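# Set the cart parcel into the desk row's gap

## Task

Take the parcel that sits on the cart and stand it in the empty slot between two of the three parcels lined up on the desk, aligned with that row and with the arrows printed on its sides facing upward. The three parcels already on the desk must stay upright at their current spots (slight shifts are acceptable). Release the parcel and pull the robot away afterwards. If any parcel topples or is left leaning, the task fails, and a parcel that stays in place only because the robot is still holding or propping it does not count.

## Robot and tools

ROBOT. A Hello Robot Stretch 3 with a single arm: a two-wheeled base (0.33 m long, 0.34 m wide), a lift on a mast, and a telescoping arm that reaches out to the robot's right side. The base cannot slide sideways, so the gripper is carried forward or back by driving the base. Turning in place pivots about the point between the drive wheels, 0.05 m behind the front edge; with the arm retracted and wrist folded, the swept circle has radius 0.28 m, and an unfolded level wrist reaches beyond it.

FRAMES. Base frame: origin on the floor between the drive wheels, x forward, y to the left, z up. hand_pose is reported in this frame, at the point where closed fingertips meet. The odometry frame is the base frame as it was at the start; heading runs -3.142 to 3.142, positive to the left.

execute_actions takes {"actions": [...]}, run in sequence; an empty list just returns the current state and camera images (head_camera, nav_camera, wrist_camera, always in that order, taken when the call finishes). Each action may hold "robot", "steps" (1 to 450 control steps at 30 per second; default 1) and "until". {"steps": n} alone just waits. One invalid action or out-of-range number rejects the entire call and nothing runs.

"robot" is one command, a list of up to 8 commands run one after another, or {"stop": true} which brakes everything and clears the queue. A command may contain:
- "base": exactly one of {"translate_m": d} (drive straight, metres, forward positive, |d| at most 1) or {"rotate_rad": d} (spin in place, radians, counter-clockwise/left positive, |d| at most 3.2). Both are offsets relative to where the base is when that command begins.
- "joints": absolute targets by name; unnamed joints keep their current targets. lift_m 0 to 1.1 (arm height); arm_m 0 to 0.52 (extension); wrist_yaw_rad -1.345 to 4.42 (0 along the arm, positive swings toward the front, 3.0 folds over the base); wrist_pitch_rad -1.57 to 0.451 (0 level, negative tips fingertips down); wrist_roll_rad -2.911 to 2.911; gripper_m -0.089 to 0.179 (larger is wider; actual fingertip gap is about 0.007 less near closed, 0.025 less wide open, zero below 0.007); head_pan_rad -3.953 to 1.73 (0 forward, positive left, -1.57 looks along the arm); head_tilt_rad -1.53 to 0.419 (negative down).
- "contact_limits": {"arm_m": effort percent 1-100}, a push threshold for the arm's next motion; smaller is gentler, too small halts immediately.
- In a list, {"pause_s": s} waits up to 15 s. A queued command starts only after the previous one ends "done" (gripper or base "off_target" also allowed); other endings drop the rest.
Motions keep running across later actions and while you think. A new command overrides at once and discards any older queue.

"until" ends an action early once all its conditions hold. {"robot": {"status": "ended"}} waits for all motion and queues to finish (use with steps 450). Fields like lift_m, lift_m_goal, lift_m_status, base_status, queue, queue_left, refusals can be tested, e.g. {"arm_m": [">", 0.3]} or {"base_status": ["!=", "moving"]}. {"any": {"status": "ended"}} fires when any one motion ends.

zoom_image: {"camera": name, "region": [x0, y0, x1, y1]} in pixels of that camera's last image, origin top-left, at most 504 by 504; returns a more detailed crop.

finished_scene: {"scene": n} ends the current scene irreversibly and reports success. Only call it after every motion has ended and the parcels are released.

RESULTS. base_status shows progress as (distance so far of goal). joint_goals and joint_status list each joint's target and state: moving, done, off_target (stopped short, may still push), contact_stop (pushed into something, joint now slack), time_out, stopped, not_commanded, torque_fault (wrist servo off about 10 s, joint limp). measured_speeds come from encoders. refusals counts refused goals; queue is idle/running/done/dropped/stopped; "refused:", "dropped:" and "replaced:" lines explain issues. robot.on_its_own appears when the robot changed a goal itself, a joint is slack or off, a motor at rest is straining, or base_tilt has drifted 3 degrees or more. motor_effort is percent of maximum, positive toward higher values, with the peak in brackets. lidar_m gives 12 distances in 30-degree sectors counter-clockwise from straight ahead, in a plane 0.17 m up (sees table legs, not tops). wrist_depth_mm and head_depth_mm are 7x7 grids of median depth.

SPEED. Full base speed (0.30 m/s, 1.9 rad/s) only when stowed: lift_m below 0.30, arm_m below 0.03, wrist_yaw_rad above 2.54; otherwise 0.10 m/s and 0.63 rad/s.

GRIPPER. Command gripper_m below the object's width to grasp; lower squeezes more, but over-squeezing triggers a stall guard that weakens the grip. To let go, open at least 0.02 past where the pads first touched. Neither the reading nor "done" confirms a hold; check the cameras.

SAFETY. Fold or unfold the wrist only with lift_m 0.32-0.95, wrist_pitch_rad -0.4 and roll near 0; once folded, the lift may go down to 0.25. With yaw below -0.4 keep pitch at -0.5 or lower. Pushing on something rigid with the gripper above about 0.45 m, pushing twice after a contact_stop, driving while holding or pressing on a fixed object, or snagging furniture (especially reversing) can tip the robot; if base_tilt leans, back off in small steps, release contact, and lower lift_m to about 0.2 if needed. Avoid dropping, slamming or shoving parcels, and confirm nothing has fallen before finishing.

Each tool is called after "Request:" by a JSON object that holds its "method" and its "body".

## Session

Request:
{"method": "execute_actions", "body": {"actions": []}}

Scene clock: 0.00 s.
robot.base_odometry: x=+0.000 y=+0.000 heading=+0.000 (m, m, rad; robot's odometry frame)
robot.turned_by_wheels: +0.000 (rad since the last result)
robot.turned_by_imu: +0.000 (rad since the last result)
robot.base_tilt: forward=-0.7 right=+1.8 (deg)
robot.lidar_m: 1.80 2.13 2.02 2.33 2.05 1.54 2.39 1.70 1.70 1.97 1.72 1.45
robot.head_depth_mm: 1694 1771 1775 1767 1711 1677 1708 / 1668 1934 1943 1935 1847 1767 1774 / 1667 2159 2161 2150 2168 2142 2056 / 1659 2322 2434 2432 2452 2432 2174 / 1650 2411 2791 2785 2771 2718 2160 / 1644 2374 2705 2648 2629 2595 2172 / 1637 2374 2456 2438 2430 1944 1974
robot.base_status: not_commanded
robot.joint_positions: lift_m=+0.453 arm_m=+0.001 wrist_yaw_rad=+2.924 wrist_pitch_rad=-0.604 wrist_roll_rad=-0.008 gripper_m=+0.037 head_pan_rad=+0.009 head_tilt_rad=-0.020
robot.joint_goals: lift_m=+0.453 arm_m=+0.001 wrist_yaw_rad=+2.924 wrist_pitch_rad=-0.604 wrist_roll_rad=-0.008 gripper_m=+0.037 head_pan_rad=+0.009 head_tilt_rad=-0.020
robot.joint_status: lift_m=not_commanded arm_m=not_commanded wrist_yaw_rad=not_commanded wrist_pitch_rad=not_commanded wrist_roll_rad=not_commanded gripper_m=not_commanded head_pan_rad=not_commanded head_tilt_rad=not_commanded
robot.measured_speeds: translate_m=+0.000 rotate_rad=+0.000 lift_m=+0.000 arm_m=+0.000 wrist_yaw_rad=+0.000 wrist_pitch_rad=+0.000 wrist_roll_rad=+0.000 head_pan_rad=+0.000 head_tilt_rad=+0.000
robot: refusals=0 queue=idle queue_left=0
robot.motor_effort: left_wheel=+0 right_wheel=-1 lift_m=+19 arm_m=-1 wrist_yaw_rad=+0 wrist_pitch_rad=+4 wrist_roll_rad=+0 gripper_m=+1 head_pan_rad=-1 head_tilt_rad=+2 (%)
robot.hand_pose: x=+0.0214 y=+0.0461 z=+0.4265 quat_wxyz=(+0.282, +0.691, +0.137, +0.651) (m; robot's base frame)
robot.wrist_depth_mm: - - - - - - - / - - - - - - - / 870 - 864 878 861 889 867 / 737 714 768 749 735 753 742 / 654 659 - 639 645 645 638 / 569 569 - 575 585 571 575 / 521 - - 518 513 514 520
pictures: head_camera (sideways: a quarter turn clockwise sets it upright), nav_camera (sideways: a quarter turn counterclockwise sets it upright), wrist_camera
camera_calibration (this result's frames):
head_camera: T_world_to_cam=[[0.00950138, 0.0403439, -0.999141, 1.31708], [-0.0284843, 0.998791, 0.0400589, -0.0495413], [0.999549, 0.0280792, 0.0106391, -0.0612927], [0, 0, 0, 1]] pos_world=[0.0473398, -0.00193367, 1.31859]
nav_camera: T_world_to_cam=[[-0.0233866, -0.00342515, 0.999721, -1.25292], [0.069554, -0.997577, -0.00179072, 0.0502354], [0.997304, 0.0694927, 0.0235682, -0.0792702], [0, 0, 0, 1]] pos_world=[0.0462608, 0.0513309, 1.25453]
wrist_camera: T_world_to_cam=[[0.965017, -0.262101, 0.00674738, -0.0187507], [-0.186786, -0.705321, -0.683837, 0.35594], [0.183994, 0.658654, -0.729603, 0.445355], [0, 0, 0, 1]] pos_world=[0.0026369, -0.0471972, 0.568464]
Images, in order (width x height): head_camera 896x504, nav_camera 672x504, wrist_camera 644x364.

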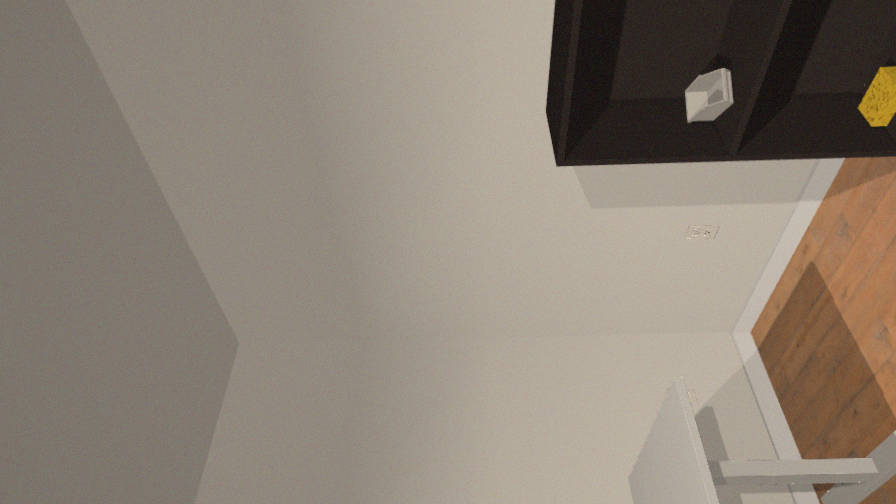

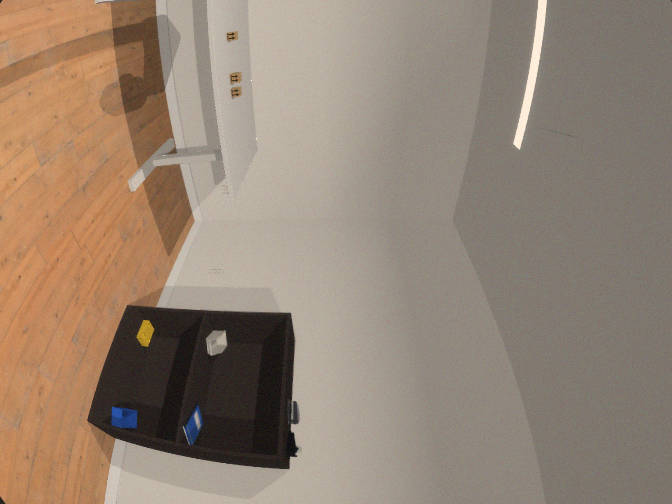

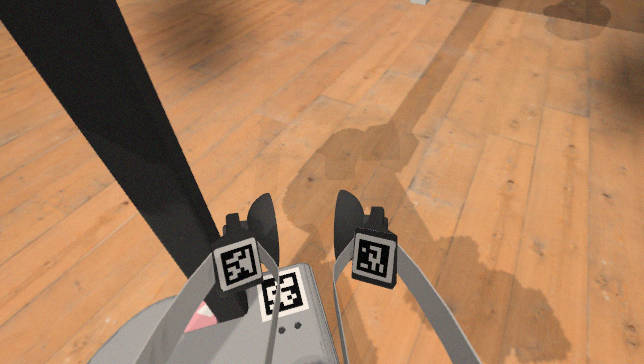

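Request:
{"method": "execute_actions", "body": {"actions": [{"robot": {"joints": {"head_pan_rad": -3.67, "head_tilt_rad": -0.4, "lift_m": 0.28}}, "steps": 150, "until": {"robot": {"status": "ended"}}}]}}

Scene clock: 8.67 s.
robot.base_odometry: x=+0.000 y=+0.000 heading=+0.000 (m, m, rad; robot's odometry frame)
robot.turned_by_wheels: +0.000 (rad since the last result)
robot.turned_by_imu: -0.001 (rad since the last result)
robot.base_tilt: forward=-0.8 right=+1.8 (deg)
robot.lidar_m: 1.80 2.13 2.02 2.33 2.05 1.53 2.40 1.70 1.70 1.97 1.72 1.45
robot.head_depth_mm: 1647 1741 1864 1992 2124 1723 1372 / 1688 1796 1908 2060 2150 1728 1369 / 1724 1850 1984 2023 2054 1748 1380 / 1787 1908 2053 2074 1956 1769 1382 / 1837 1957 2118 2214 2198 1766 1391 / 1898 2014 2201 2350 2440 1783 1393 / 1960 2102 2273 2439 2460 1786 1394
robot.base_status: not_commanded
robot.joint_positions: lift_m=+0.280 arm_m=+0.001 wrist_yaw_rad=+2.924 wrist_pitch_rad=-0.605 wrist_roll_rad=-0.008 gripper_m=+0.037 head_pan_rad=-3.663 head_tilt_rad=-0.395
robot.joint_goals: lift_m=+0.280 arm_m=+0.001 wrist_yaw_rad=+2.924 wrist_pitch_rad=-0.605 wrist_roll_rad=-0.008 gripper_m=+0.037 head_pan_rad=-3.670 head_tilt_rad=-0.400
robot.joint_status: lift_m=done arm_m=not_commanded wrist_yaw_rad=not_commanded wrist_pitch_rad=not_commanded wrist_roll_rad=not_commanded gripper_m=not_commanded head_pan_rad=done head_tilt_rad=done
robot.measured_speeds: translate_m=+0.000 rotate_rad=+0.000 lift_m=+0.000 arm_m=+0.000 wrist_yaw_rad=+0.000 wrist_pitch_rad=+0.000 wrist_roll_rad=+0.000 head_pan_rad=+0.000 head_tilt_rad=+0.000
robot: refusals=0 queue=done queue_left=0
robot.motor_effort: left_wheel=+0(0) right_wheel=-1(1) lift_m=+14(20) arm_m=-1(1) wrist_yaw_rad=+0(0) wrist_pitch_rad=+4(4) wrist_roll_rad=+0(0) gripper_m=+1(1) head_pan_rad=-4(58) head_tilt_rad=-2(30) (%)
robot.hand_pose: x=+0.0213 y=+0.0460 z=+0.2535 quat_wxyz=(+0.282, +0.691, +0.137, +0.651) (m; robot's base frame)
robot.wrist_depth_mm: - 922 911 907 926 913 902 / 698 724 743 734 714 740 725 / 600 - 605 607 611 609 622 / 518 502 533 527 518 516 523 / 465 - - - 451 454 457 / - - - - 394 399 399 / - - - - 360 359 363
pictures: head_camera (sideways: a quarter turn clockwise sets it upright), nav_camera (sideways: a quarter turn counterclockwise sets it upright), wrist_camera
camera_calibration (this result's frames):
head_camera: T_world_to_cam=[[0.289522, -0.212644, -0.933252, 1.22912], [-0.494705, -0.867932, 0.0442887, -0.0521833], [-0.819417, 0.448862, -0.356481, 0.427667], [0, 0, 0, 1]] pos_world=[-0.0312334, 0.024109, 1.30184]
nav_camera: T_world_to_cam=[[-0.297227, 0.174349, 0.938754, -1.1714], [0.448983, 0.893225, -0.0237369, 0.076486], [-0.842657, 0.414429, -0.34377, 0.410109], [0, 0, 0, 1]] pos_world=[-0.0369326, -0.0340473, 1.24246]
wrist_camera: T_world_to_cam=[[0.965017, -0.262099, 0.00676328, -0.0175905], [-0.186835, -0.705544, -0.683594, 0.237568], [0.183941, 0.658416, -0.729831, 0.319265], [0, 0, 0, 1]] pos_world=[0.00263523, -0.0472049, 0.395529]
Images, in order (width x height): head_camera 896x504, nav_camera 672x504, wrist_camera 644x364.

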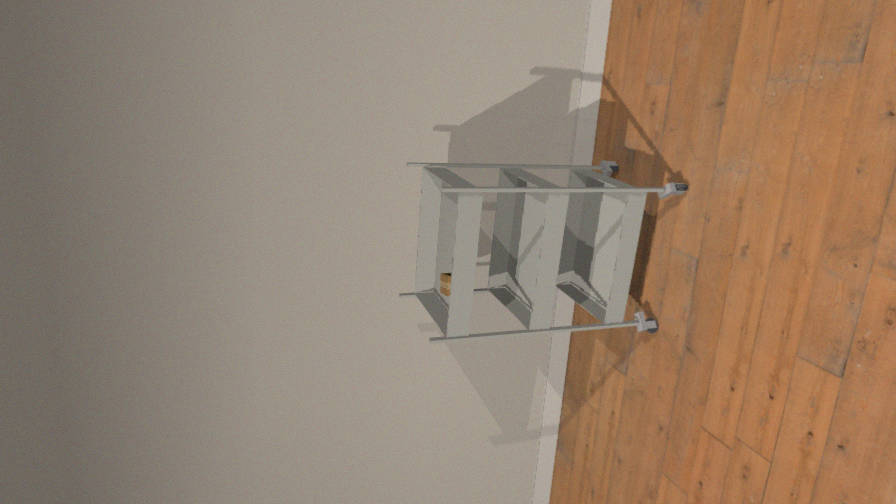

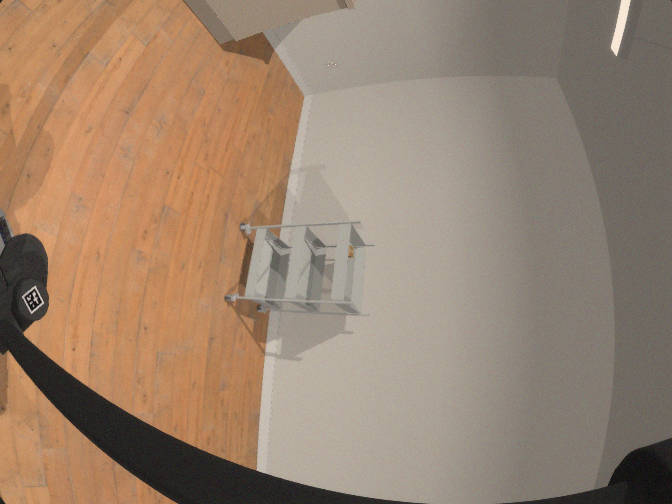

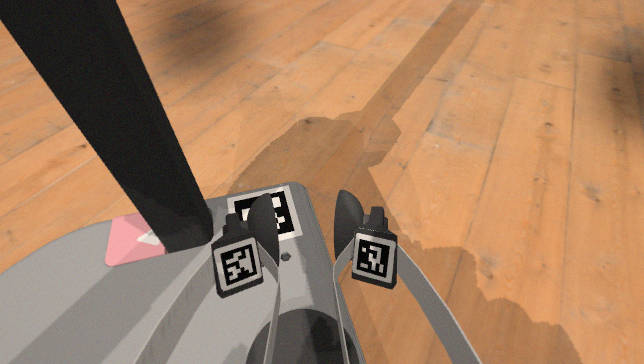

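Request:
{"method": "execute_actions", "body": {"actions": [{"robot": [{"base": {"rotate_rad": 2.84}}, {"base": {"translate_m": 1.0}}, {"base": {"translate_m": 0.25}}, {"base": {"rotate_rad": 1.03}, "joints": {"head_pan_rad": -1.57, "head_tilt_rad": -0.7}}, {"joints": {"lift_m": 0.95, "wrist_pitch_rad": -0.4}}, {"joints": {"wrist_yaw_rad": 0.0, "gripper_m": 0.15}}, {"joints": {"lift_m":1.0, "wrist_pitch_rad": -1.57}}], "steps": 450, "until": {"robot": {"status": "ended"}}}, {"steps": 450, "until": {"robot": {"status": "ended"}}}]}}

Scene clock: 42.13 s.
robot.base_odometry: x=-1.194 y=+0.371 heading=-2.414 (m, m, rad; robot's odometry frame)
robot.turned_by_wheels: +3.870 (rad since the last result)
robot.turned_by_imu: +3.792 (rad since the last result)
robot.base_tilt: forward=-0.8 right=+1.9 (deg)
robot.lidar_m: 1.18 1.13 1.50 2.81 2.88 3.19 2.66 1.42 0.46 0.44 0.46 1.29
robot.head_depth_mm: 781 876 978 - - - - / 776 870 988 1097 - - - / 771 864 983 1085 - - - / 766 858 973 1058 757 903 1038 / 761 851 964 1061 794 883 1071 / 755 844 958 1101 1273 1342 1161 / 749 840 948 1091 1288 1387 1168
robot.base_status: done (rotate_rad +1.0298 of +1.0300)
robot.joint_positions: lift_m=+1.000 arm_m=+0.001 wrist_yaw_rad=+0.002 wrist_pitch_rad=-1.560 wrist_roll_rad=-0.008 gripper_m=+0.150 head_pan_rad=-1.577 head_tilt_rad=-0.692
robot.joint_goals: lift_m=+1.000 arm_m=+0.001 wrist_yaw_rad=+0.000 wrist_pitch_rad=-1.570 wrist_roll_rad=-0.008 gripper_m=+0.150 head_pan_rad=-1.570 head_tilt_rad=-0.700
robot.joint_status: lift_m=done arm_m=not_commanded wrist_yaw_rad=done wrist_pitch_rad=done wrist_roll_rad=not_commanded gripper_m=done head_pan_rad=done head_tilt_rad=done
robot.measured_speeds: translate_m=+0.000 rotate_rad=+0.000 lift_m=+0.000 arm_m=+0.000 wrist_yaw_rad=+0.000 wrist_pitch_rad=+0.000 wrist_roll_rad=+0.000 head_pan_rad=+0.000 head_tilt_rad=+0.000
robot: refusals=0 queue=done queue_left=0
robot.motor_effort: left_wheel=-3(10) right_wheel=+3(9) lift_m=+24(25) arm_m=-2(1) wrist_yaw_rad=-2(4) wrist_pitch_rad=-1(6) wrist_roll_rad=+0(0) gripper_m=+1(83) head_pan_rad=+4(54) head_tilt_rad=-4(27) (%)
robot.hand_pose: x=-0.0217 y=-0.1250 z=+0.8819 quat_wxyz=(+0.505, +0.500, -0.500, -0.495) (m; robot's base frame)
robot.wrist_depth_mm: 887 884 909 943 946 933 - / 932 950 961 929 - - - / 966 977 - - - - - / - - - - - - - / - - - - - - - / - - - - - - - / - - - - - - -
pictures: head_camera (sideways: a quarter turn clockwise sets it upright), nav_camera (sideways: a quarter turn counterclockwise sets it upright), wrist_camera
camera_calibration (this result's frames):
head_camera: T_world_to_cam=[[0.0440613, 0.614209, -0.787913, 1.04106], [0.998933, -0.0161571, 0.0432668, -0.059947], [0.0138445, -0.788978, -0.614265, 0.758002], [0, 0, 0, 1]] pos_world=[0.00351838, -0.0423515, 1.28847]
nav_camera: T_world_to_cam=[[-0.00695165, -0.604206, 0.796798, -0.988025], [-0.998449, -0.0398197, -0.0389059, 0.105052], [0.0552354, -0.795833, -0.602992, 0.741925], [0, 0, 0, 1]] pos_world=[0.0570397, -0.00233896, 1.23872]
wrist_camera: T_world_to_cam=[[-0.99886, 0.0205546, 0.0430843, -0.0644211], [0.0288158, 0.979185, 0.200913, -0.026327], [-0.0380578, 0.201925, -0.978661, 1.05598], [0, 0, 0, 1]] pos_world=[-0.0234009, -0.186125, 1.04151]
Images, in order (width x height): head_camera 896x504, nav_camera 672x504, wrist_camera 644x364.

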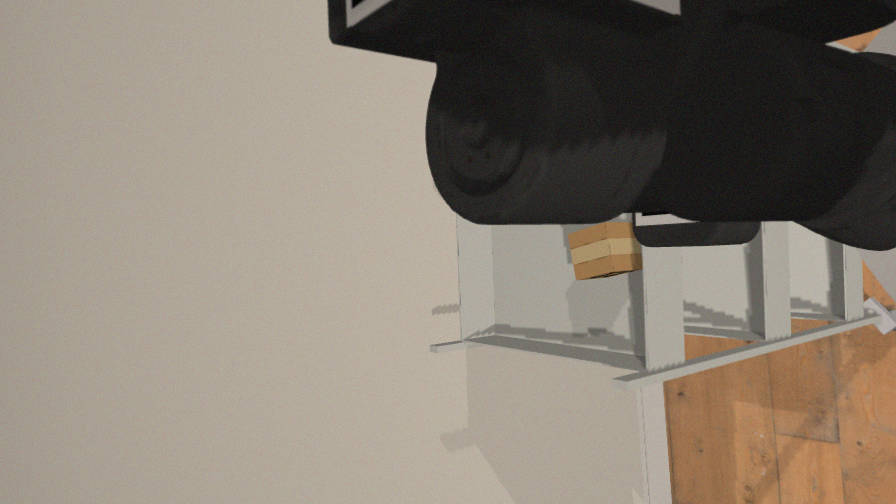

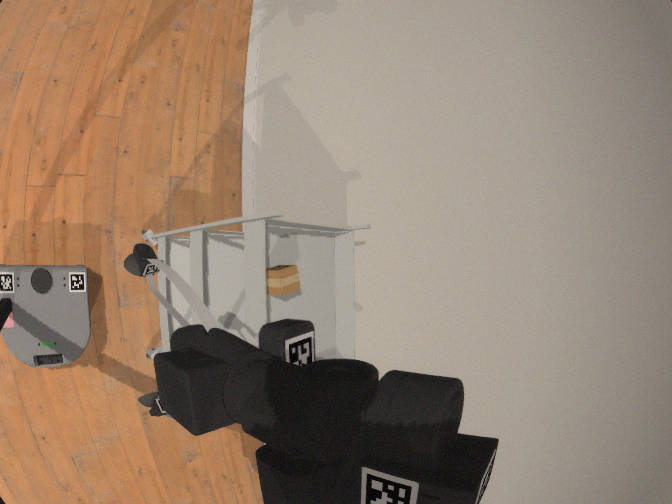

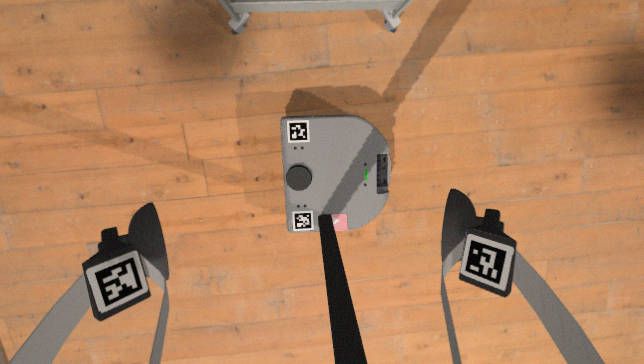

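Request:
{"method": "execute_actions", "body": {"actions": [{"robot": {"joints": {"arm_m": 0.40}}, "steps": 300, "until": {"robot": {"status": "ended"}}}]}}

Scene clock: 54.27 s.
robot.base_odometry: x=-1.194 y=+0.371 heading=-2.414 (m, m, rad; robot's odometry frame)
robot.turned_by_wheels: +0.000 (rad since the last result)
robot.turned_by_imu: -0.001 (rad since the last result)
robot.base_tilt: forward=-0.8 right=+1.9 (deg)
robot.lidar_m: 1.18 1.13 1.50 2.81 2.89 3.18 2.66 1.42 0.46 0.44 0.46 1.29
robot.head_depth_mm: 782 - 1034 1111 778 851 1072 / 774 902 993 1076 805 893 1054 / 762 - 996 1062 810 898 1059 / 767 861 955 1051 790 898 1061 / 762 852 964 1064 793 883 1072 / 755 847 956 1104 1273 1342 1164 / 750 837 949 1093 1284 1380 1169
robot.base_status: done (rotate_rad +1.0298 of +1.0300)
robot.joint_positions: lift_m=+1.000 arm_m=+0.400 wrist_yaw_rad=+0.000 wrist_pitch_rad=-1.562 wrist_roll_rad=-0.008 gripper_m=+0.150 head_pan_rad=-1.577 head_tilt_rad=-0.692
robot.joint_goals: lift_m=+1.000 arm_m=+0.400 wrist_yaw_rad=+0.000 wrist_pitch_rad=-1.570 wrist_roll_rad=-0.008 gripper_m=+0.150 head_pan_rad=-1.570 head_tilt_rad=-0.700
robot.joint_status: lift_m=done arm_m=done wrist_yaw_rad=done wrist_pitch_rad=done wrist_roll_rad=not_commanded gripper_m=done head_pan_rad=done head_tilt_rad=done
robot.measured_speeds: translate_m=+0.000 rotate_rad=+0.000 lift_m=+0.000 arm_m=+0.000 wrist_yaw_rad=+0.000 wrist_pitch_rad=+0.000 wrist_roll_rad=+0.000 head_pan_rad=+0.000 head_tilt_rad=+0.000
robot: refusals=0 queue=done queue_left=0
robot.motor_effort: left_wheel=-3(3) right_wheel=+3(2) lift_m=+24(24) arm_m=+2(2) wrist_yaw_rad=-1(2) wrist_pitch_rad=-1(1) wrist_roll_rad=+0(0) gripper_m=+1(1) head_pan_rad=+3(4) head_tilt_rad=-4(4) (%)
robot.hand_pose: x=-0.0216 y=-0.5229 z=+0.8819 quat_wxyz=(+0.504, +0.500, -0.500, -0.496) (m; robot's base frame)
robot.wrist_depth_mm: 911 330 338 342 352 349 970 / 921 341 351 357 360 359 - / 938 357 360 367 373 378 - / - 374 369 379 388 385 - / - - 382 380 396 388 - / - - - - - - - / - - - - - - -
pictures: head_camera (sideways: a quarter turn clockwise sets it upright), nav_camera (sideways: a quarter turn counterclockwise sets it upright), wrist_camera
camera_calibration (this result's frames):
head_camera: T_world_to_cam=[[0.0440572, 0.614209, -0.787913, 1.04106], [0.998933, -0.0161505, 0.0432668, -0.059947], [0.0138496, -0.788978, -0.614265, 0.758002], [0, 0, 0, 1]] pos_world=[0.00351866, -0.0423516, 1.28847]
nav_camera: T_world_to_cam=[[-0.00694769, -0.604206, 0.796798, -0.988025], [-0.998449, -0.0398262, -0.0389059, 0.105052], [0.0552407, -0.795832, -0.602992, 0.741925], [0, 0, 0, 1]] pos_world=[0.0570397, -0.00233863, 1.23872]
wrist_camera: T_world_to_cam=[[-0.998824, 0.022172, 0.0431141, -0.0553887], [0.0304573, 0.978869, 0.202207, 0.361966], [-0.0377197, 0.203283, -0.978393, 1.13682], [0, 0, 0, 1]] pos_world=[-0.0234675, -0.584186, 1.04146]
Images, in order (width x height): head_camera 896x504, nav_camera 672x504, wrist_camera 644x364.

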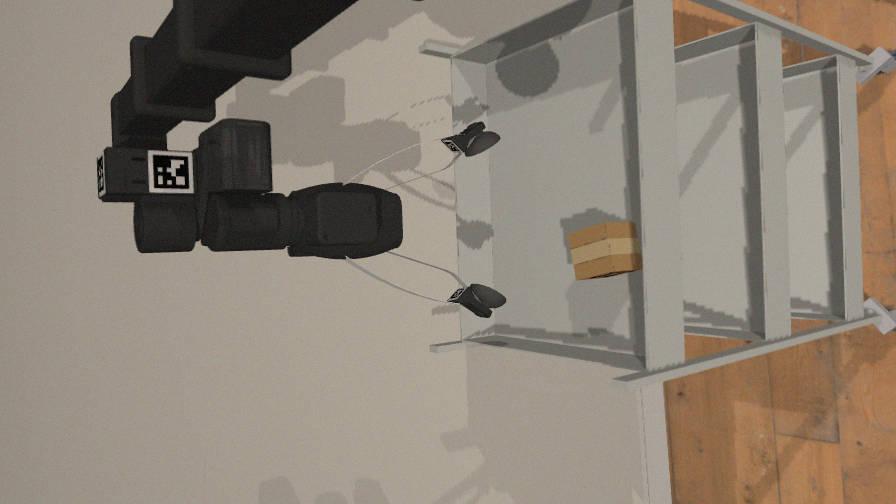

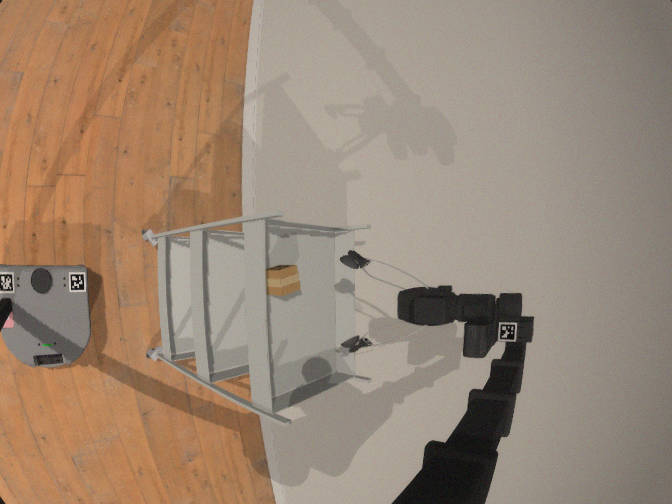

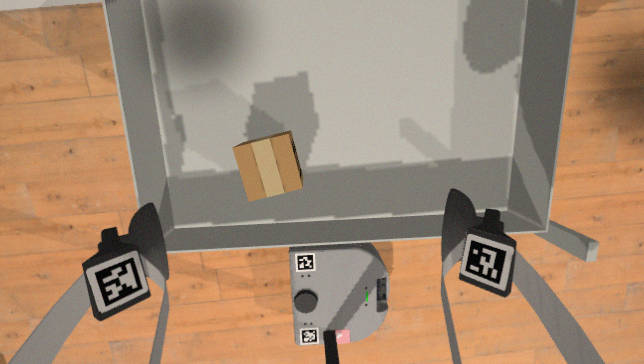

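Request:
{"method": "execute_actions", "body": {"actions": [{"robot": {"base": {"translate_m": 0.25}, "joints": {"head_pan_rad": -2.0, "head_tilt_rad": -0.75}}, "steps": 300, "until": {"robot": {"status": "ended"}}}]}}

Scene clock: 67.90 s.
robot.base_odometry: x=-1.380 y=+0.205 heading=-2.413 (m, m, rad; robot's odometry frame)
robot.turned_by_wheels: +0.000 (rad since the last result)
robot.turned_by_imu: -0.001 (rad since the last result)
robot.base_tilt: forward=-0.8 right=+1.9 (deg)
robot.lidar_m: 1.22 0.89 1.16 2.81 2.90 3.40 2.91 0.63 0.46 0.44 0.96 1.27
robot.head_depth_mm: 1021 1176 - - - 1282 1126 / 963 1086 - - 1035 1200 1128 / 906 998 - 922 845 1079 1128 / 857 935 - 972 773 968 1086 / 818 - 1048 947 829 1242 1139 / 763 888 968 1072 1286 1338 1147 / 727 - - 1048 1200 1313 1144
robot.base_status: done (translate_m +0.2500 of +0.2500)
robot.joint_positions: lift_m=+1.000 arm_m=+0.400 wrist_yaw_rad=+0.000 wrist_pitch_rad=-1.562 wrist_roll_rad=-0.008 gripper_m=+0.150 head_pan_rad=-1.993 head_tilt_rad=-0.741
robot.joint_goals: lift_m=+1.000 arm_m=+0.400 wrist_yaw_rad=+0.000 wrist_pitch_rad=-1.570 wrist_roll_rad=-0.008 gripper_m=+0.150 head_pan_rad=-2.000 head_tilt_rad=-0.750
robot.joint_status: lift_m=done arm_m=done wrist_yaw_rad=done wrist_pitch_rad=done wrist_roll_rad=not_commanded gripper_m=done head_pan_rad=done head_tilt_rad=done
robot.measured_speeds: translate_m=+0.000 rotate_rad=+0.000 lift_m=+0.000 arm_m=+0.000 wrist_yaw_rad=+0.000 wrist_pitch_rad=+0.000 wrist_roll_rad=+0.000 head_pan_rad=+0.000 head_tilt_rad=+0.000
robot: refusals=0 queue=done queue_left=0
robot.motor_effort: left_wheel=-3(4) right_wheel=+1(7) lift_m=+24(24) arm_m=+3(2) wrist_yaw_rad=+0(1) wrist_pitch_rad=-1(1) wrist_roll_rad=+0(0) gripper_m=+0(1) head_pan_rad=-4(37) head_tilt_rad=-5(13) (%)
robot.hand_pose: x=-0.0216 y=-0.5229 z=+0.8819 quat_wxyz=(+0.504, +0.500, -0.500, -0.496) (m; robot's base frame)
robot.wrist_depth_mm: 895 877 903 916 346 356 357 / 931 917 957 948 358 367 372 / 949 948 - - 373 369 379 / - - - - 385 386 403 / - - - - 375 395 - / - - - - - - - / - - - - - - -
pictures: head_camera (sideways: a quarter turn clockwise sets it upright), nav_camera (sideways: a quarter turn counterclockwise sets it upright), wrist_camera
camera_calibration (this result's frames):
head_camera: T_world_to_cam=[[0.303714, 0.578125, -0.757317, 0.999599], [0.906423, -0.420203, 0.042735, -0.0586878], [-0.293521, -0.699429, -0.651648, 0.808505], [0, 0, 0, 1]] pos_world=[-0.0130836, -0.0370619, 1.28638]
nav_camera: T_world_to_cam=[[-0.265907, -0.584368, 0.766686, -0.947194], [-0.928653, 0.368669, -0.0410825, 0.107457], [-0.258646, -0.722909, -0.640706, 0.792901], [0, 0, 0, 1]] pos_world=[0.053005, -0.0199304, 1.23863]
wrist_camera: T_world_to_cam=[[-0.998824, 0.0221721, 0.0431141, -0.0553886], [0.0304574, 0.978869, 0.202207, 0.361966], [-0.0377197, 0.203283, -0.978393, 1.13682], [0, 0, 0, 1]] pos_world=[-0.0234675, -0.584186, 1.04146]
Images, in order (width x height): head_camera 896x504, nav_camera 672x504, wrist_camera 644x364.

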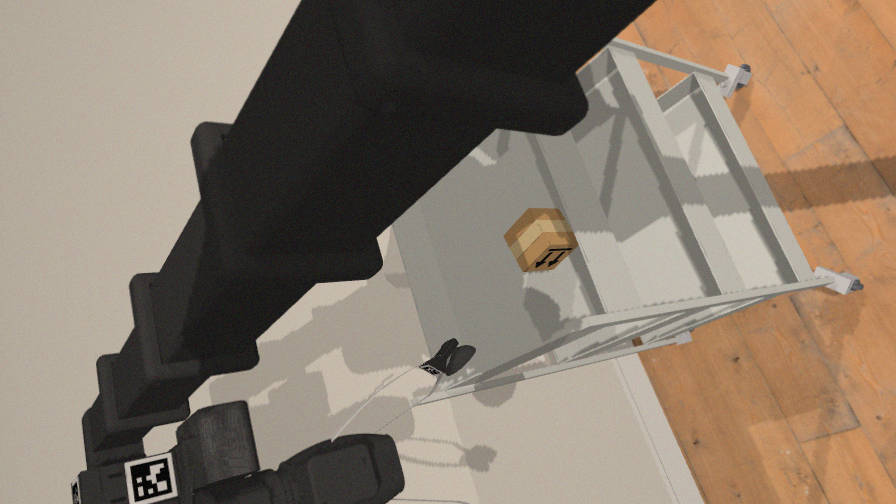

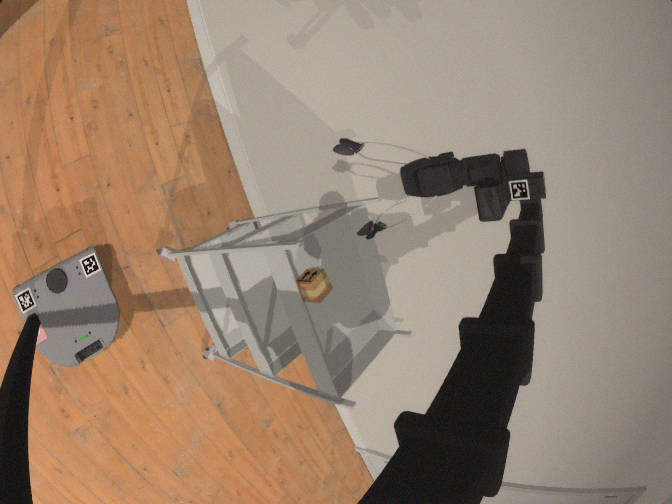

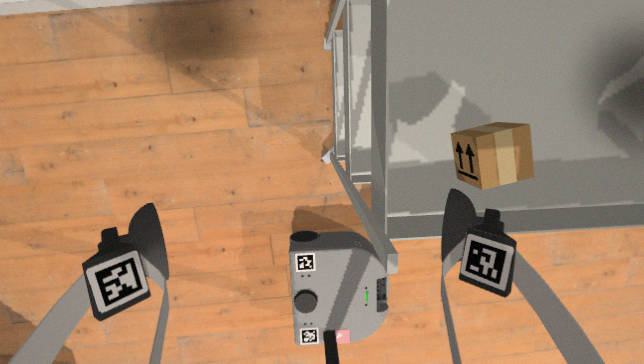

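Request:
{"method": "execute_actions", "body": {"actions": [{"robot": [{"base": {"translate_m": -0.21}, "joints": {"wrist_roll_rad": -0.25, "head_pan_rad": -1.57}}, {"joints": {"lift_m": 0.9}}], "steps": 300, "until": {"robot": {"status": "ended"}}}]}}

Scene clock: 79.00 s.
robot.base_odometry: x=-1.223 y=+0.345 heading=-2.413 (m, m, rad; robot's odometry frame)
robot.turned_by_wheels: +0.000 (rad since the last result)
robot.turned_by_imu: -0.002 (rad since the last result)
robot.base_tilt: forward=-0.8 right=+1.9 (deg)
robot.lidar_m: 1.19 1.09 1.45 2.82 2.89 3.21 2.71 1.42 0.46 0.44 0.45 1.28
robot.head_depth_mm: 785 891 982 - 747 908 1073 / 779 863 - 930 769 934 1080 / 775 856 - 933 751 939 1083 / 769 864 973 933 748 941 1084 / 762 862 984 1097 781 1242 1117 / 757 853 977 1142 1373 1331 1141 / 753 847 963 1128 1353 1340 1146
robot.base_status: done (translate_m -0.2100 of -0.2100)
robot.joint_positions: lift_m=+0.900 arm_m=+0.400 wrist_yaw_rad=+0.000 wrist_pitch_rad=-1.562 wrist_roll_rad=-0.244 gripper_m=+0.150 head_pan_rad=-1.577 head_tilt_rad=-0.741
robot.joint_goals: lift_m=+0.900 arm_m=+0.400 wrist_yaw_rad=+0.000 wrist_pitch_rad=-1.570 wrist_roll_rad=-0.250 gripper_m=+0.150 head_pan_rad=-1.570 head_tilt_rad=-0.750
robot.joint_status: lift_m=done arm_m=done wrist_yaw_rad=done wrist_pitch_rad=done wrist_roll_rad=done gripper_m=done head_pan_rad=done head_tilt_rad=done
robot.measured_speeds: translate_m=+0.000 rotate_rad=+0.000 lift_m=+0.000 arm_m=+0.000 wrist_yaw_rad=+0.000 wrist_pitch_rad=+0.000 wrist_roll_rad=+0.000 head_pan_rad=+0.000 head_tilt_rad=+0.000
robot: refusals=0 queue=done queue_left=0
robot.motor_effort: left_wheel=-3(6) right_wheel=+2(2) lift_m=+14(23) arm_m=+3(3) wrist_yaw_rad=-1(1) wrist_pitch_rad=-1(1) wrist_roll_rad=-4(4) gripper_m=+1(1) head_pan_rad=+4(39) head_tilt_rad=-5(6) (%)
robot.hand_pose: x=-0.0216 y=-0.5229 z=+0.7826 quat_wxyz=(+0.560, +0.555, -0.437, -0.434) (m; robot's base frame)
robot.wrist_depth_mm: 801 231 249 254 256 259 264 / 831 246 257 262 265 268 274 / 861 261 266 269 276 279 282 / 913 265 279 224 285 291 295 / 932 282 285 291 296 303 302 / 941 - 252 258 283 296 300 / - - - - - - 274
pictures: head_camera (sideways: a quarter turn clockwise sets it upright), nav_camera (sideways: a quarter turn counterclockwise sets it upright), wrist_camera
camera_calibration (this result's frames):
head_camera: T_world_to_cam=[[0.0443733, 0.651565, -0.757294, 1.00115], [0.998918, -0.0183599, 0.0427346, -0.0592514], [0.0139405, -0.758371, -0.651674, 0.806664], [0, 0, 0, 1]] pos_world=[0.00351757, -0.0416519, 1.28638]
nav_camera: T_world_to_cam=[[-0.00726526, -0.642008, 0.766663, -0.948742], [-0.998442, -0.0377623, -0.0410841, 0.107885], [0.0553273, -0.765767, -0.640733, 0.791021], [0, 0, 0, 1]] pos_world=[0.0570588, 0.000711669, 1.23863]
wrist_camera: T_world_to_cam=[[-0.97637, -0.211351, 0.0450784, -0.17425], [-0.198238, 0.958995, 0.202557, 0.366488], [-0.0860407, 0.188835, -0.978232, 1.0309], [0, 0, 0, 1]] pos_world=[-0.0087809, -0.582958, 0.94208]
Images, in order (width x height): head_camera 896x504, nav_camera 672x504, wrist_camera 644x364.

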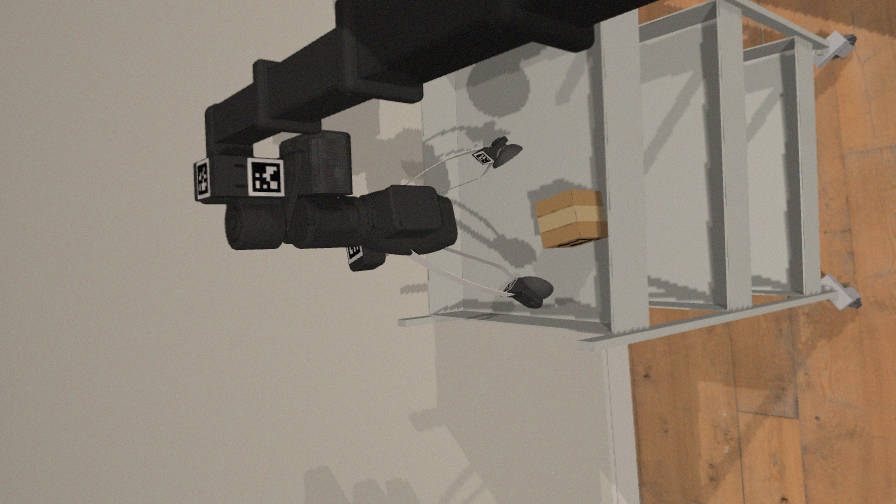

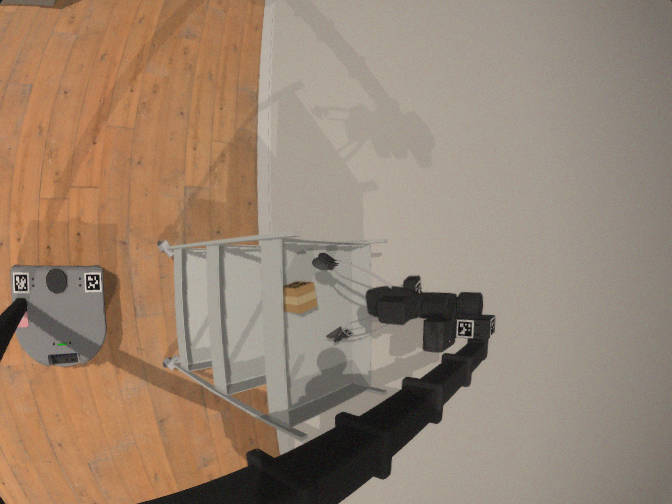

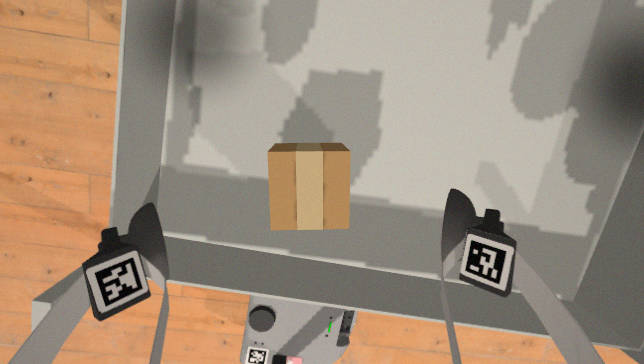

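Request:
{"method": "execute_actions", "body": {"actions": [{"robot": [{"joints": {"gripper_m": 0.12, "arm_m": 0.415}}, {"joints": {"lift_m": 0.815}}, {"joints": {"gripper_m": 0.02}}, {"joints": {"lift_m": 1.0}}, {"joints": {"wrist_pitch_rad": 0.0, "wrist_roll_rad": 0.0, "arm_m": 0.02}}], "steps": 450, "until": {"robot": {"status": "ended"}}}]}}

Scene clock: 94.03 s.
robot.base_odometry: x=-1.223 y=+0.345 heading=-2.413 (m, m, rad; robot's odometry frame)
robot.turned_by_wheels: +0.000 (rad since the last result)
robot.turned_by_imu: -0.002 (rad since the last result)
robot.base_tilt: forward=-0.7 right=+1.9 (deg)
robot.lidar_m: 1.19 1.09 1.44 2.81 2.88 3.22 2.70 1.42 0.46 0.44 0.45 1.28
robot.head_depth_mm: 783 888 - - - - 1076 / 779 882 994 - - 859 1080 / 775 875 - - - 893 1079 / 769 870 - 932 778 944 1087 / 763 859 987 1097 780 1243 1117 / 758 854 980 1142 1373 1339 1145 / 751 848 965 1129 1349 1343 1149
robot.base_status: done (translate_m -0.2100 of -0.2100)
robot.joint_positions: lift_m=+1.000 arm_m=+0.020 wrist_yaw_rad=+0.000 wrist_pitch_rad=-0.030 wrist_roll_rad=-0.006 gripper_m=+0.021 head_pan_rad=-1.577 head_tilt_rad=-0.741
robot.joint_goals: lift_m=+1.000 arm_m=+0.020 wrist_yaw_rad=+0.000 wrist_pitch_rad=+0.000 wrist_roll_rad=+0.000 gripper_m=+0.020 head_pan_rad=-1.570 head_tilt_rad=-0.750
robot.joint_status: lift_m=done arm_m=done wrist_yaw_rad=done wrist_pitch_rad=done wrist_roll_rad=done gripper_m=done head_pan_rad=done head_tilt_rad=done
robot.measured_speeds: translate_m=+0.000 rotate_rad=+0.000 lift_m=+0.000 arm_m=+0.000 wrist_yaw_rad=+0.000 wrist_pitch_rad=+0.000 wrist_roll_rad=+0.000 head_pan_rad=+0.000 head_tilt_rad=+0.000
robot: refusals=0 queue=done queue_left=0
robot.motor_effort: left_wheel=-3(3) right_wheel=+1(2) lift_m=+24(26) arm_m=-4(5) wrist_yaw_rad=+1(1) wrist_pitch_rad=+9(11) wrist_roll_rad=+3(3) gripper_m=-14(87) head_pan_rad=+4(5) head_tilt_rad=-5(5) (%)
robot.hand_pose: x=-0.0214 y=-0.4207 z=+1.1065 quat_wxyz=(+0.709, +0.011, -0.705, -0.011) (m; robot's base frame)
robot.wrist_depth_mm: 574 587 604 612 620 661 667 / 600 613 643 650 663 685 697 / 608 631 647 667 699 717 742 / 643 681 676 698 721 749 770 / 666 699 137 138 779 776 795 / 690 706 144 143 793 809 842 / 728 738 759 603 619 859 920
pictures: head_camera (sideways: a quarter turn clockwise sets it upright), nav_camera (sideways: a quarter turn counterclockwise sets it upright), wrist_camera
camera_calibration (this result's frames):
head_camera: T_world_to_cam=[[0.0441959, 0.651703, -0.757186, 1.00101], [0.998923, -0.0180938, 0.0427326, -0.0592488], [0.0141486, -0.758258, -0.651801, 0.806827], [0, 0, 0, 1]] pos_world=[0.00352898, -0.04165, 1.28637]
nav_camera: T_world_to_cam=[[-0.00709046, -0.642138, 0.766557, -0.948604], [-0.998431, -0.0380285, -0.0410914, 0.107894], [0.0555373, -0.765646, -0.640861, 0.791185], [0, 0, 0, 1]] pos_world=[0.0570586, 0.00073612, 1.23863]
wrist_camera: T_world_to_cam=[[-0.998829, 0.0428732, -0.0223948, 0.0141403], [0.0320857, 0.240808, -0.970042, 1.20315], [-0.036196, -0.969625, -0.241902, 0.0274532], [0, 0, 0, 1]] pos_world=[-0.0234867, -0.263716, 1.17407]
Images, in order (width x height): head_camera 896x504, nav_camera 672x504, wrist_camera 644x364.

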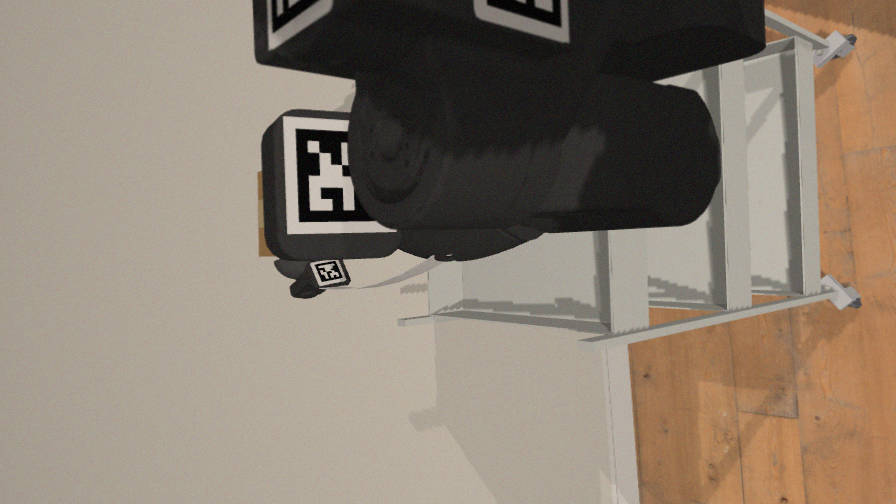

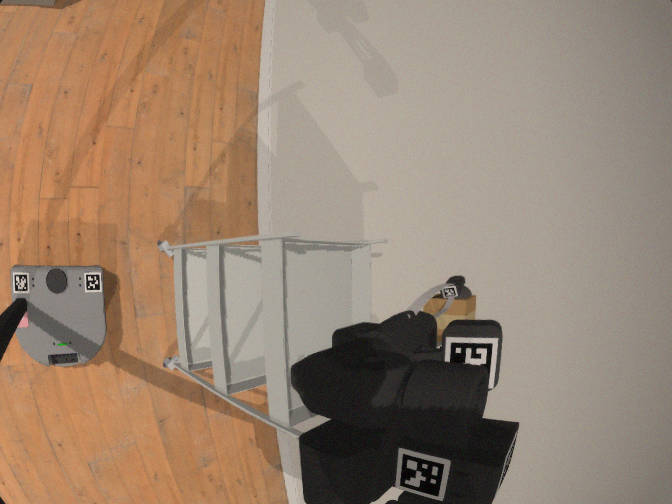

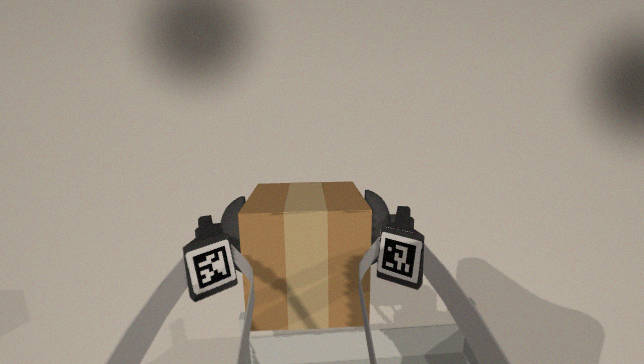

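Request:
{"method": "execute_actions", "body": {"actions": [{"robot": [{"base": {"rotate_rad": -0.45}}, {"base": {"translate_m": -1.0}}, {"base": {"translate_m": -1.0}}, {"base": {"translate_m": -0.16}}, {"base": {"rotate_rad": -1.03}, "joints": {"head_tilt_rad": -0.6}}], "steps": 450, "until": {"robot": {"status": "ended"}}}, {"steps": 450, "until": {"robot": {"status": "ended"}}}, {"steps": 300, "until": {"robot": {"status": "ended"}}}]}}

Scene clock: 130.10 s.
robot.base_odometry: x=+0.853 y=+0.938 heading=+2.390 (m, m, rad; robot's odometry frame)
robot.turned_by_wheels: -1.480 (rad since the last result)
robot.turned_by_imu: -1.467 (rad since the last result)
robot.base_tilt: forward=-0.7 right=+1.8 (deg)
robot.lidar_m: 1.96 2.08 2.15 2.95 2.44 1.71 1.46 1.14 1.23 1.19 0.79 1.74
robot.head_depth_mm: 953 1050 1165 - - - 1165 / 957 1060 1176 1148 - - 1140 / 961 1060 1161 - - - 1146 / 961 1058 1164 - 781 646 1178 / 961 1062 1188 1090 815 648 1177 / 966 1063 1188 1100 817 650 1158 / 966 1069 1191 1160 820 654 1188
robot.base_status: done (rotate_rad -1.0298 of -1.0300)
robot.joint_positions: lift_m=+1.000 arm_m=+0.020 wrist_yaw_rad=+0.000 wrist_pitch_rad=-0.030 wrist_roll_rad=-0.006 gripper_m=+0.021 head_pan_rad=-1.577 head_tilt_rad=-0.606
robot.joint_goals: lift_m=+1.000 arm_m=+0.020 wrist_yaw_rad=+0.000 wrist_pitch_rad=+0.000 wrist_roll_rad=+0.000 gripper_m=+0.020 head_pan_rad=-1.570 head_tilt_rad=-0.600
robot.joint_status: lift_m=done arm_m=done wrist_yaw_rad=done wrist_pitch_rad=done wrist_roll_rad=done gripper_m=done head_pan_rad=done head_tilt_rad=done
robot.measured_speeds: translate_m=+0.000 rotate_rad=+0.000 lift_m=+0.000 arm_m=+0.000 wrist_yaw_rad=+0.000 wrist_pitch_rad=+0.000 wrist_roll_rad=+0.000 head_pan_rad=+0.000 head_tilt_rad=+0.000
robot: refusals=0 queue=done queue_left=0
robot.motor_effort: left_wheel=+3(9) right_wheel=-3(8) lift_m=+24(24) arm_m=-4(4) wrist_yaw_rad=+0(1) wrist_pitch_rad=+9(9) wrist_roll_rad=+3(3) gripper_m=-14(14) head_pan_rad=+5(5) head_tilt_rad=+3(19) (%)
robot.hand_pose: x=-0.0214 y=-0.4207 z=+1.1065 quat_wxyz=(+0.709, +0.011, -0.705, -0.011) (m; robot's base frame)
robot.wrist_depth_mm: 815 816 803 817 820 840 829 / 862 869 848 857 872 870 867 / 866 867 868 876 934 886 899 / 915 886 943 933 921 973 948 / 950 941 137 138 - 945 - / - - 144 143 717 739 716 / - 618 583 553 580 582 576
pictures: head_camera (sideways: a quarter turn clockwise sets it upright), nav_camera (sideways: a quarter turn counterclockwise sets it upright), wrist_camera
camera_calibration (this result's frames):
head_camera: T_world_to_cam=[[0.0435332, 0.54411, -0.837883, 1.10621], [0.998958, -0.0122239, 0.043964, -0.0608598], [0.0136791, -0.838925, -0.544076, 0.666689], [0, 0, 0, 1]] pos_world=[0.00351968, -0.0433446, 1.29228]
nav_camera: T_world_to_cam=[[-0.0064209, -0.533374, 0.845855, -1.05199], [-0.998461, -0.0431696, -0.034801, 0.0997117], [0.0550772, -0.844777, -0.532277, 0.649926], [0, 0, 0, 1]] pos_world=[0.0570074, -0.00775574, 1.23924]
wrist_camera: T_world_to_cam=[[-0.99883, 0.0428732, -0.0223931, 0.0141381], [0.032084, 0.240808, -0.970042, 1.20315], [-0.0361964, -0.969625, -0.241902, 0.0274578], [0, 0, 0, 1]] pos_world=[-0.0234866, -0.263711, 1.17407]
Images, in order (width x height): head_camera 896x504, nav_camera 672x504, wrist_camera 644x364.

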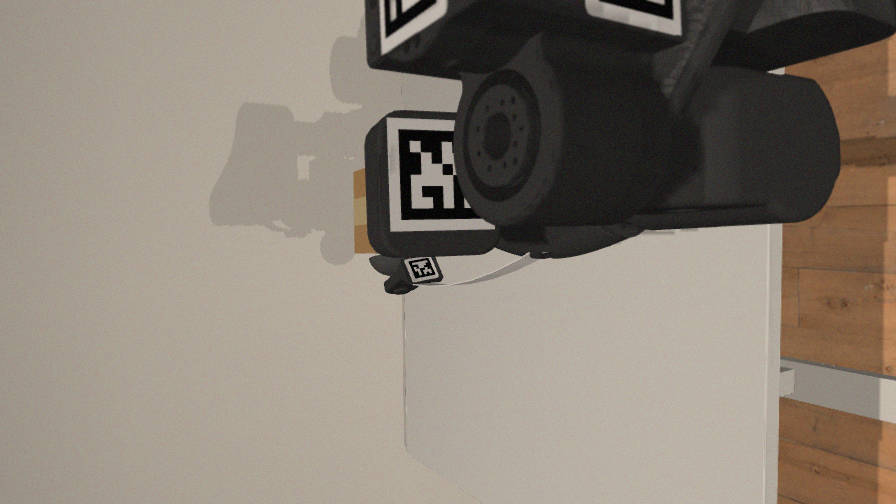

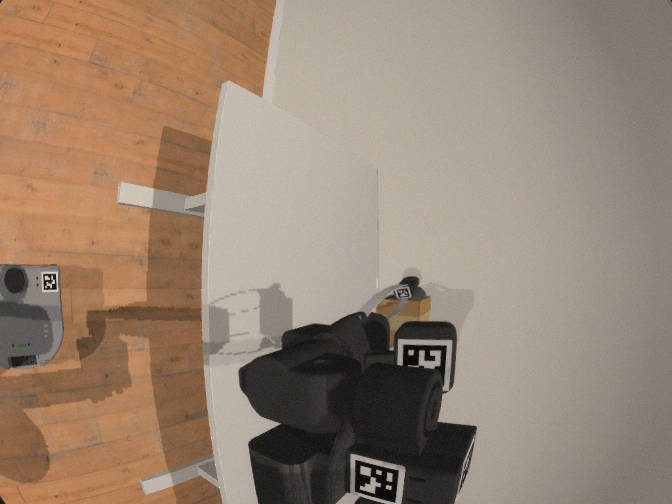

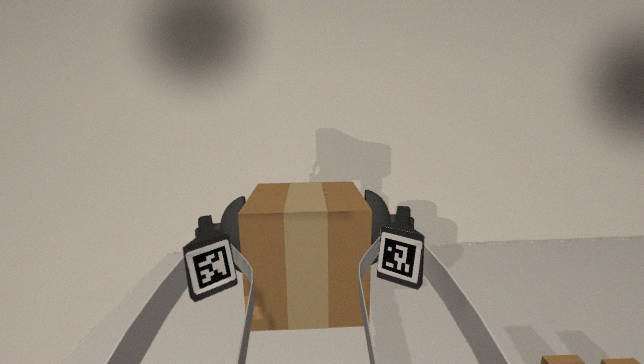

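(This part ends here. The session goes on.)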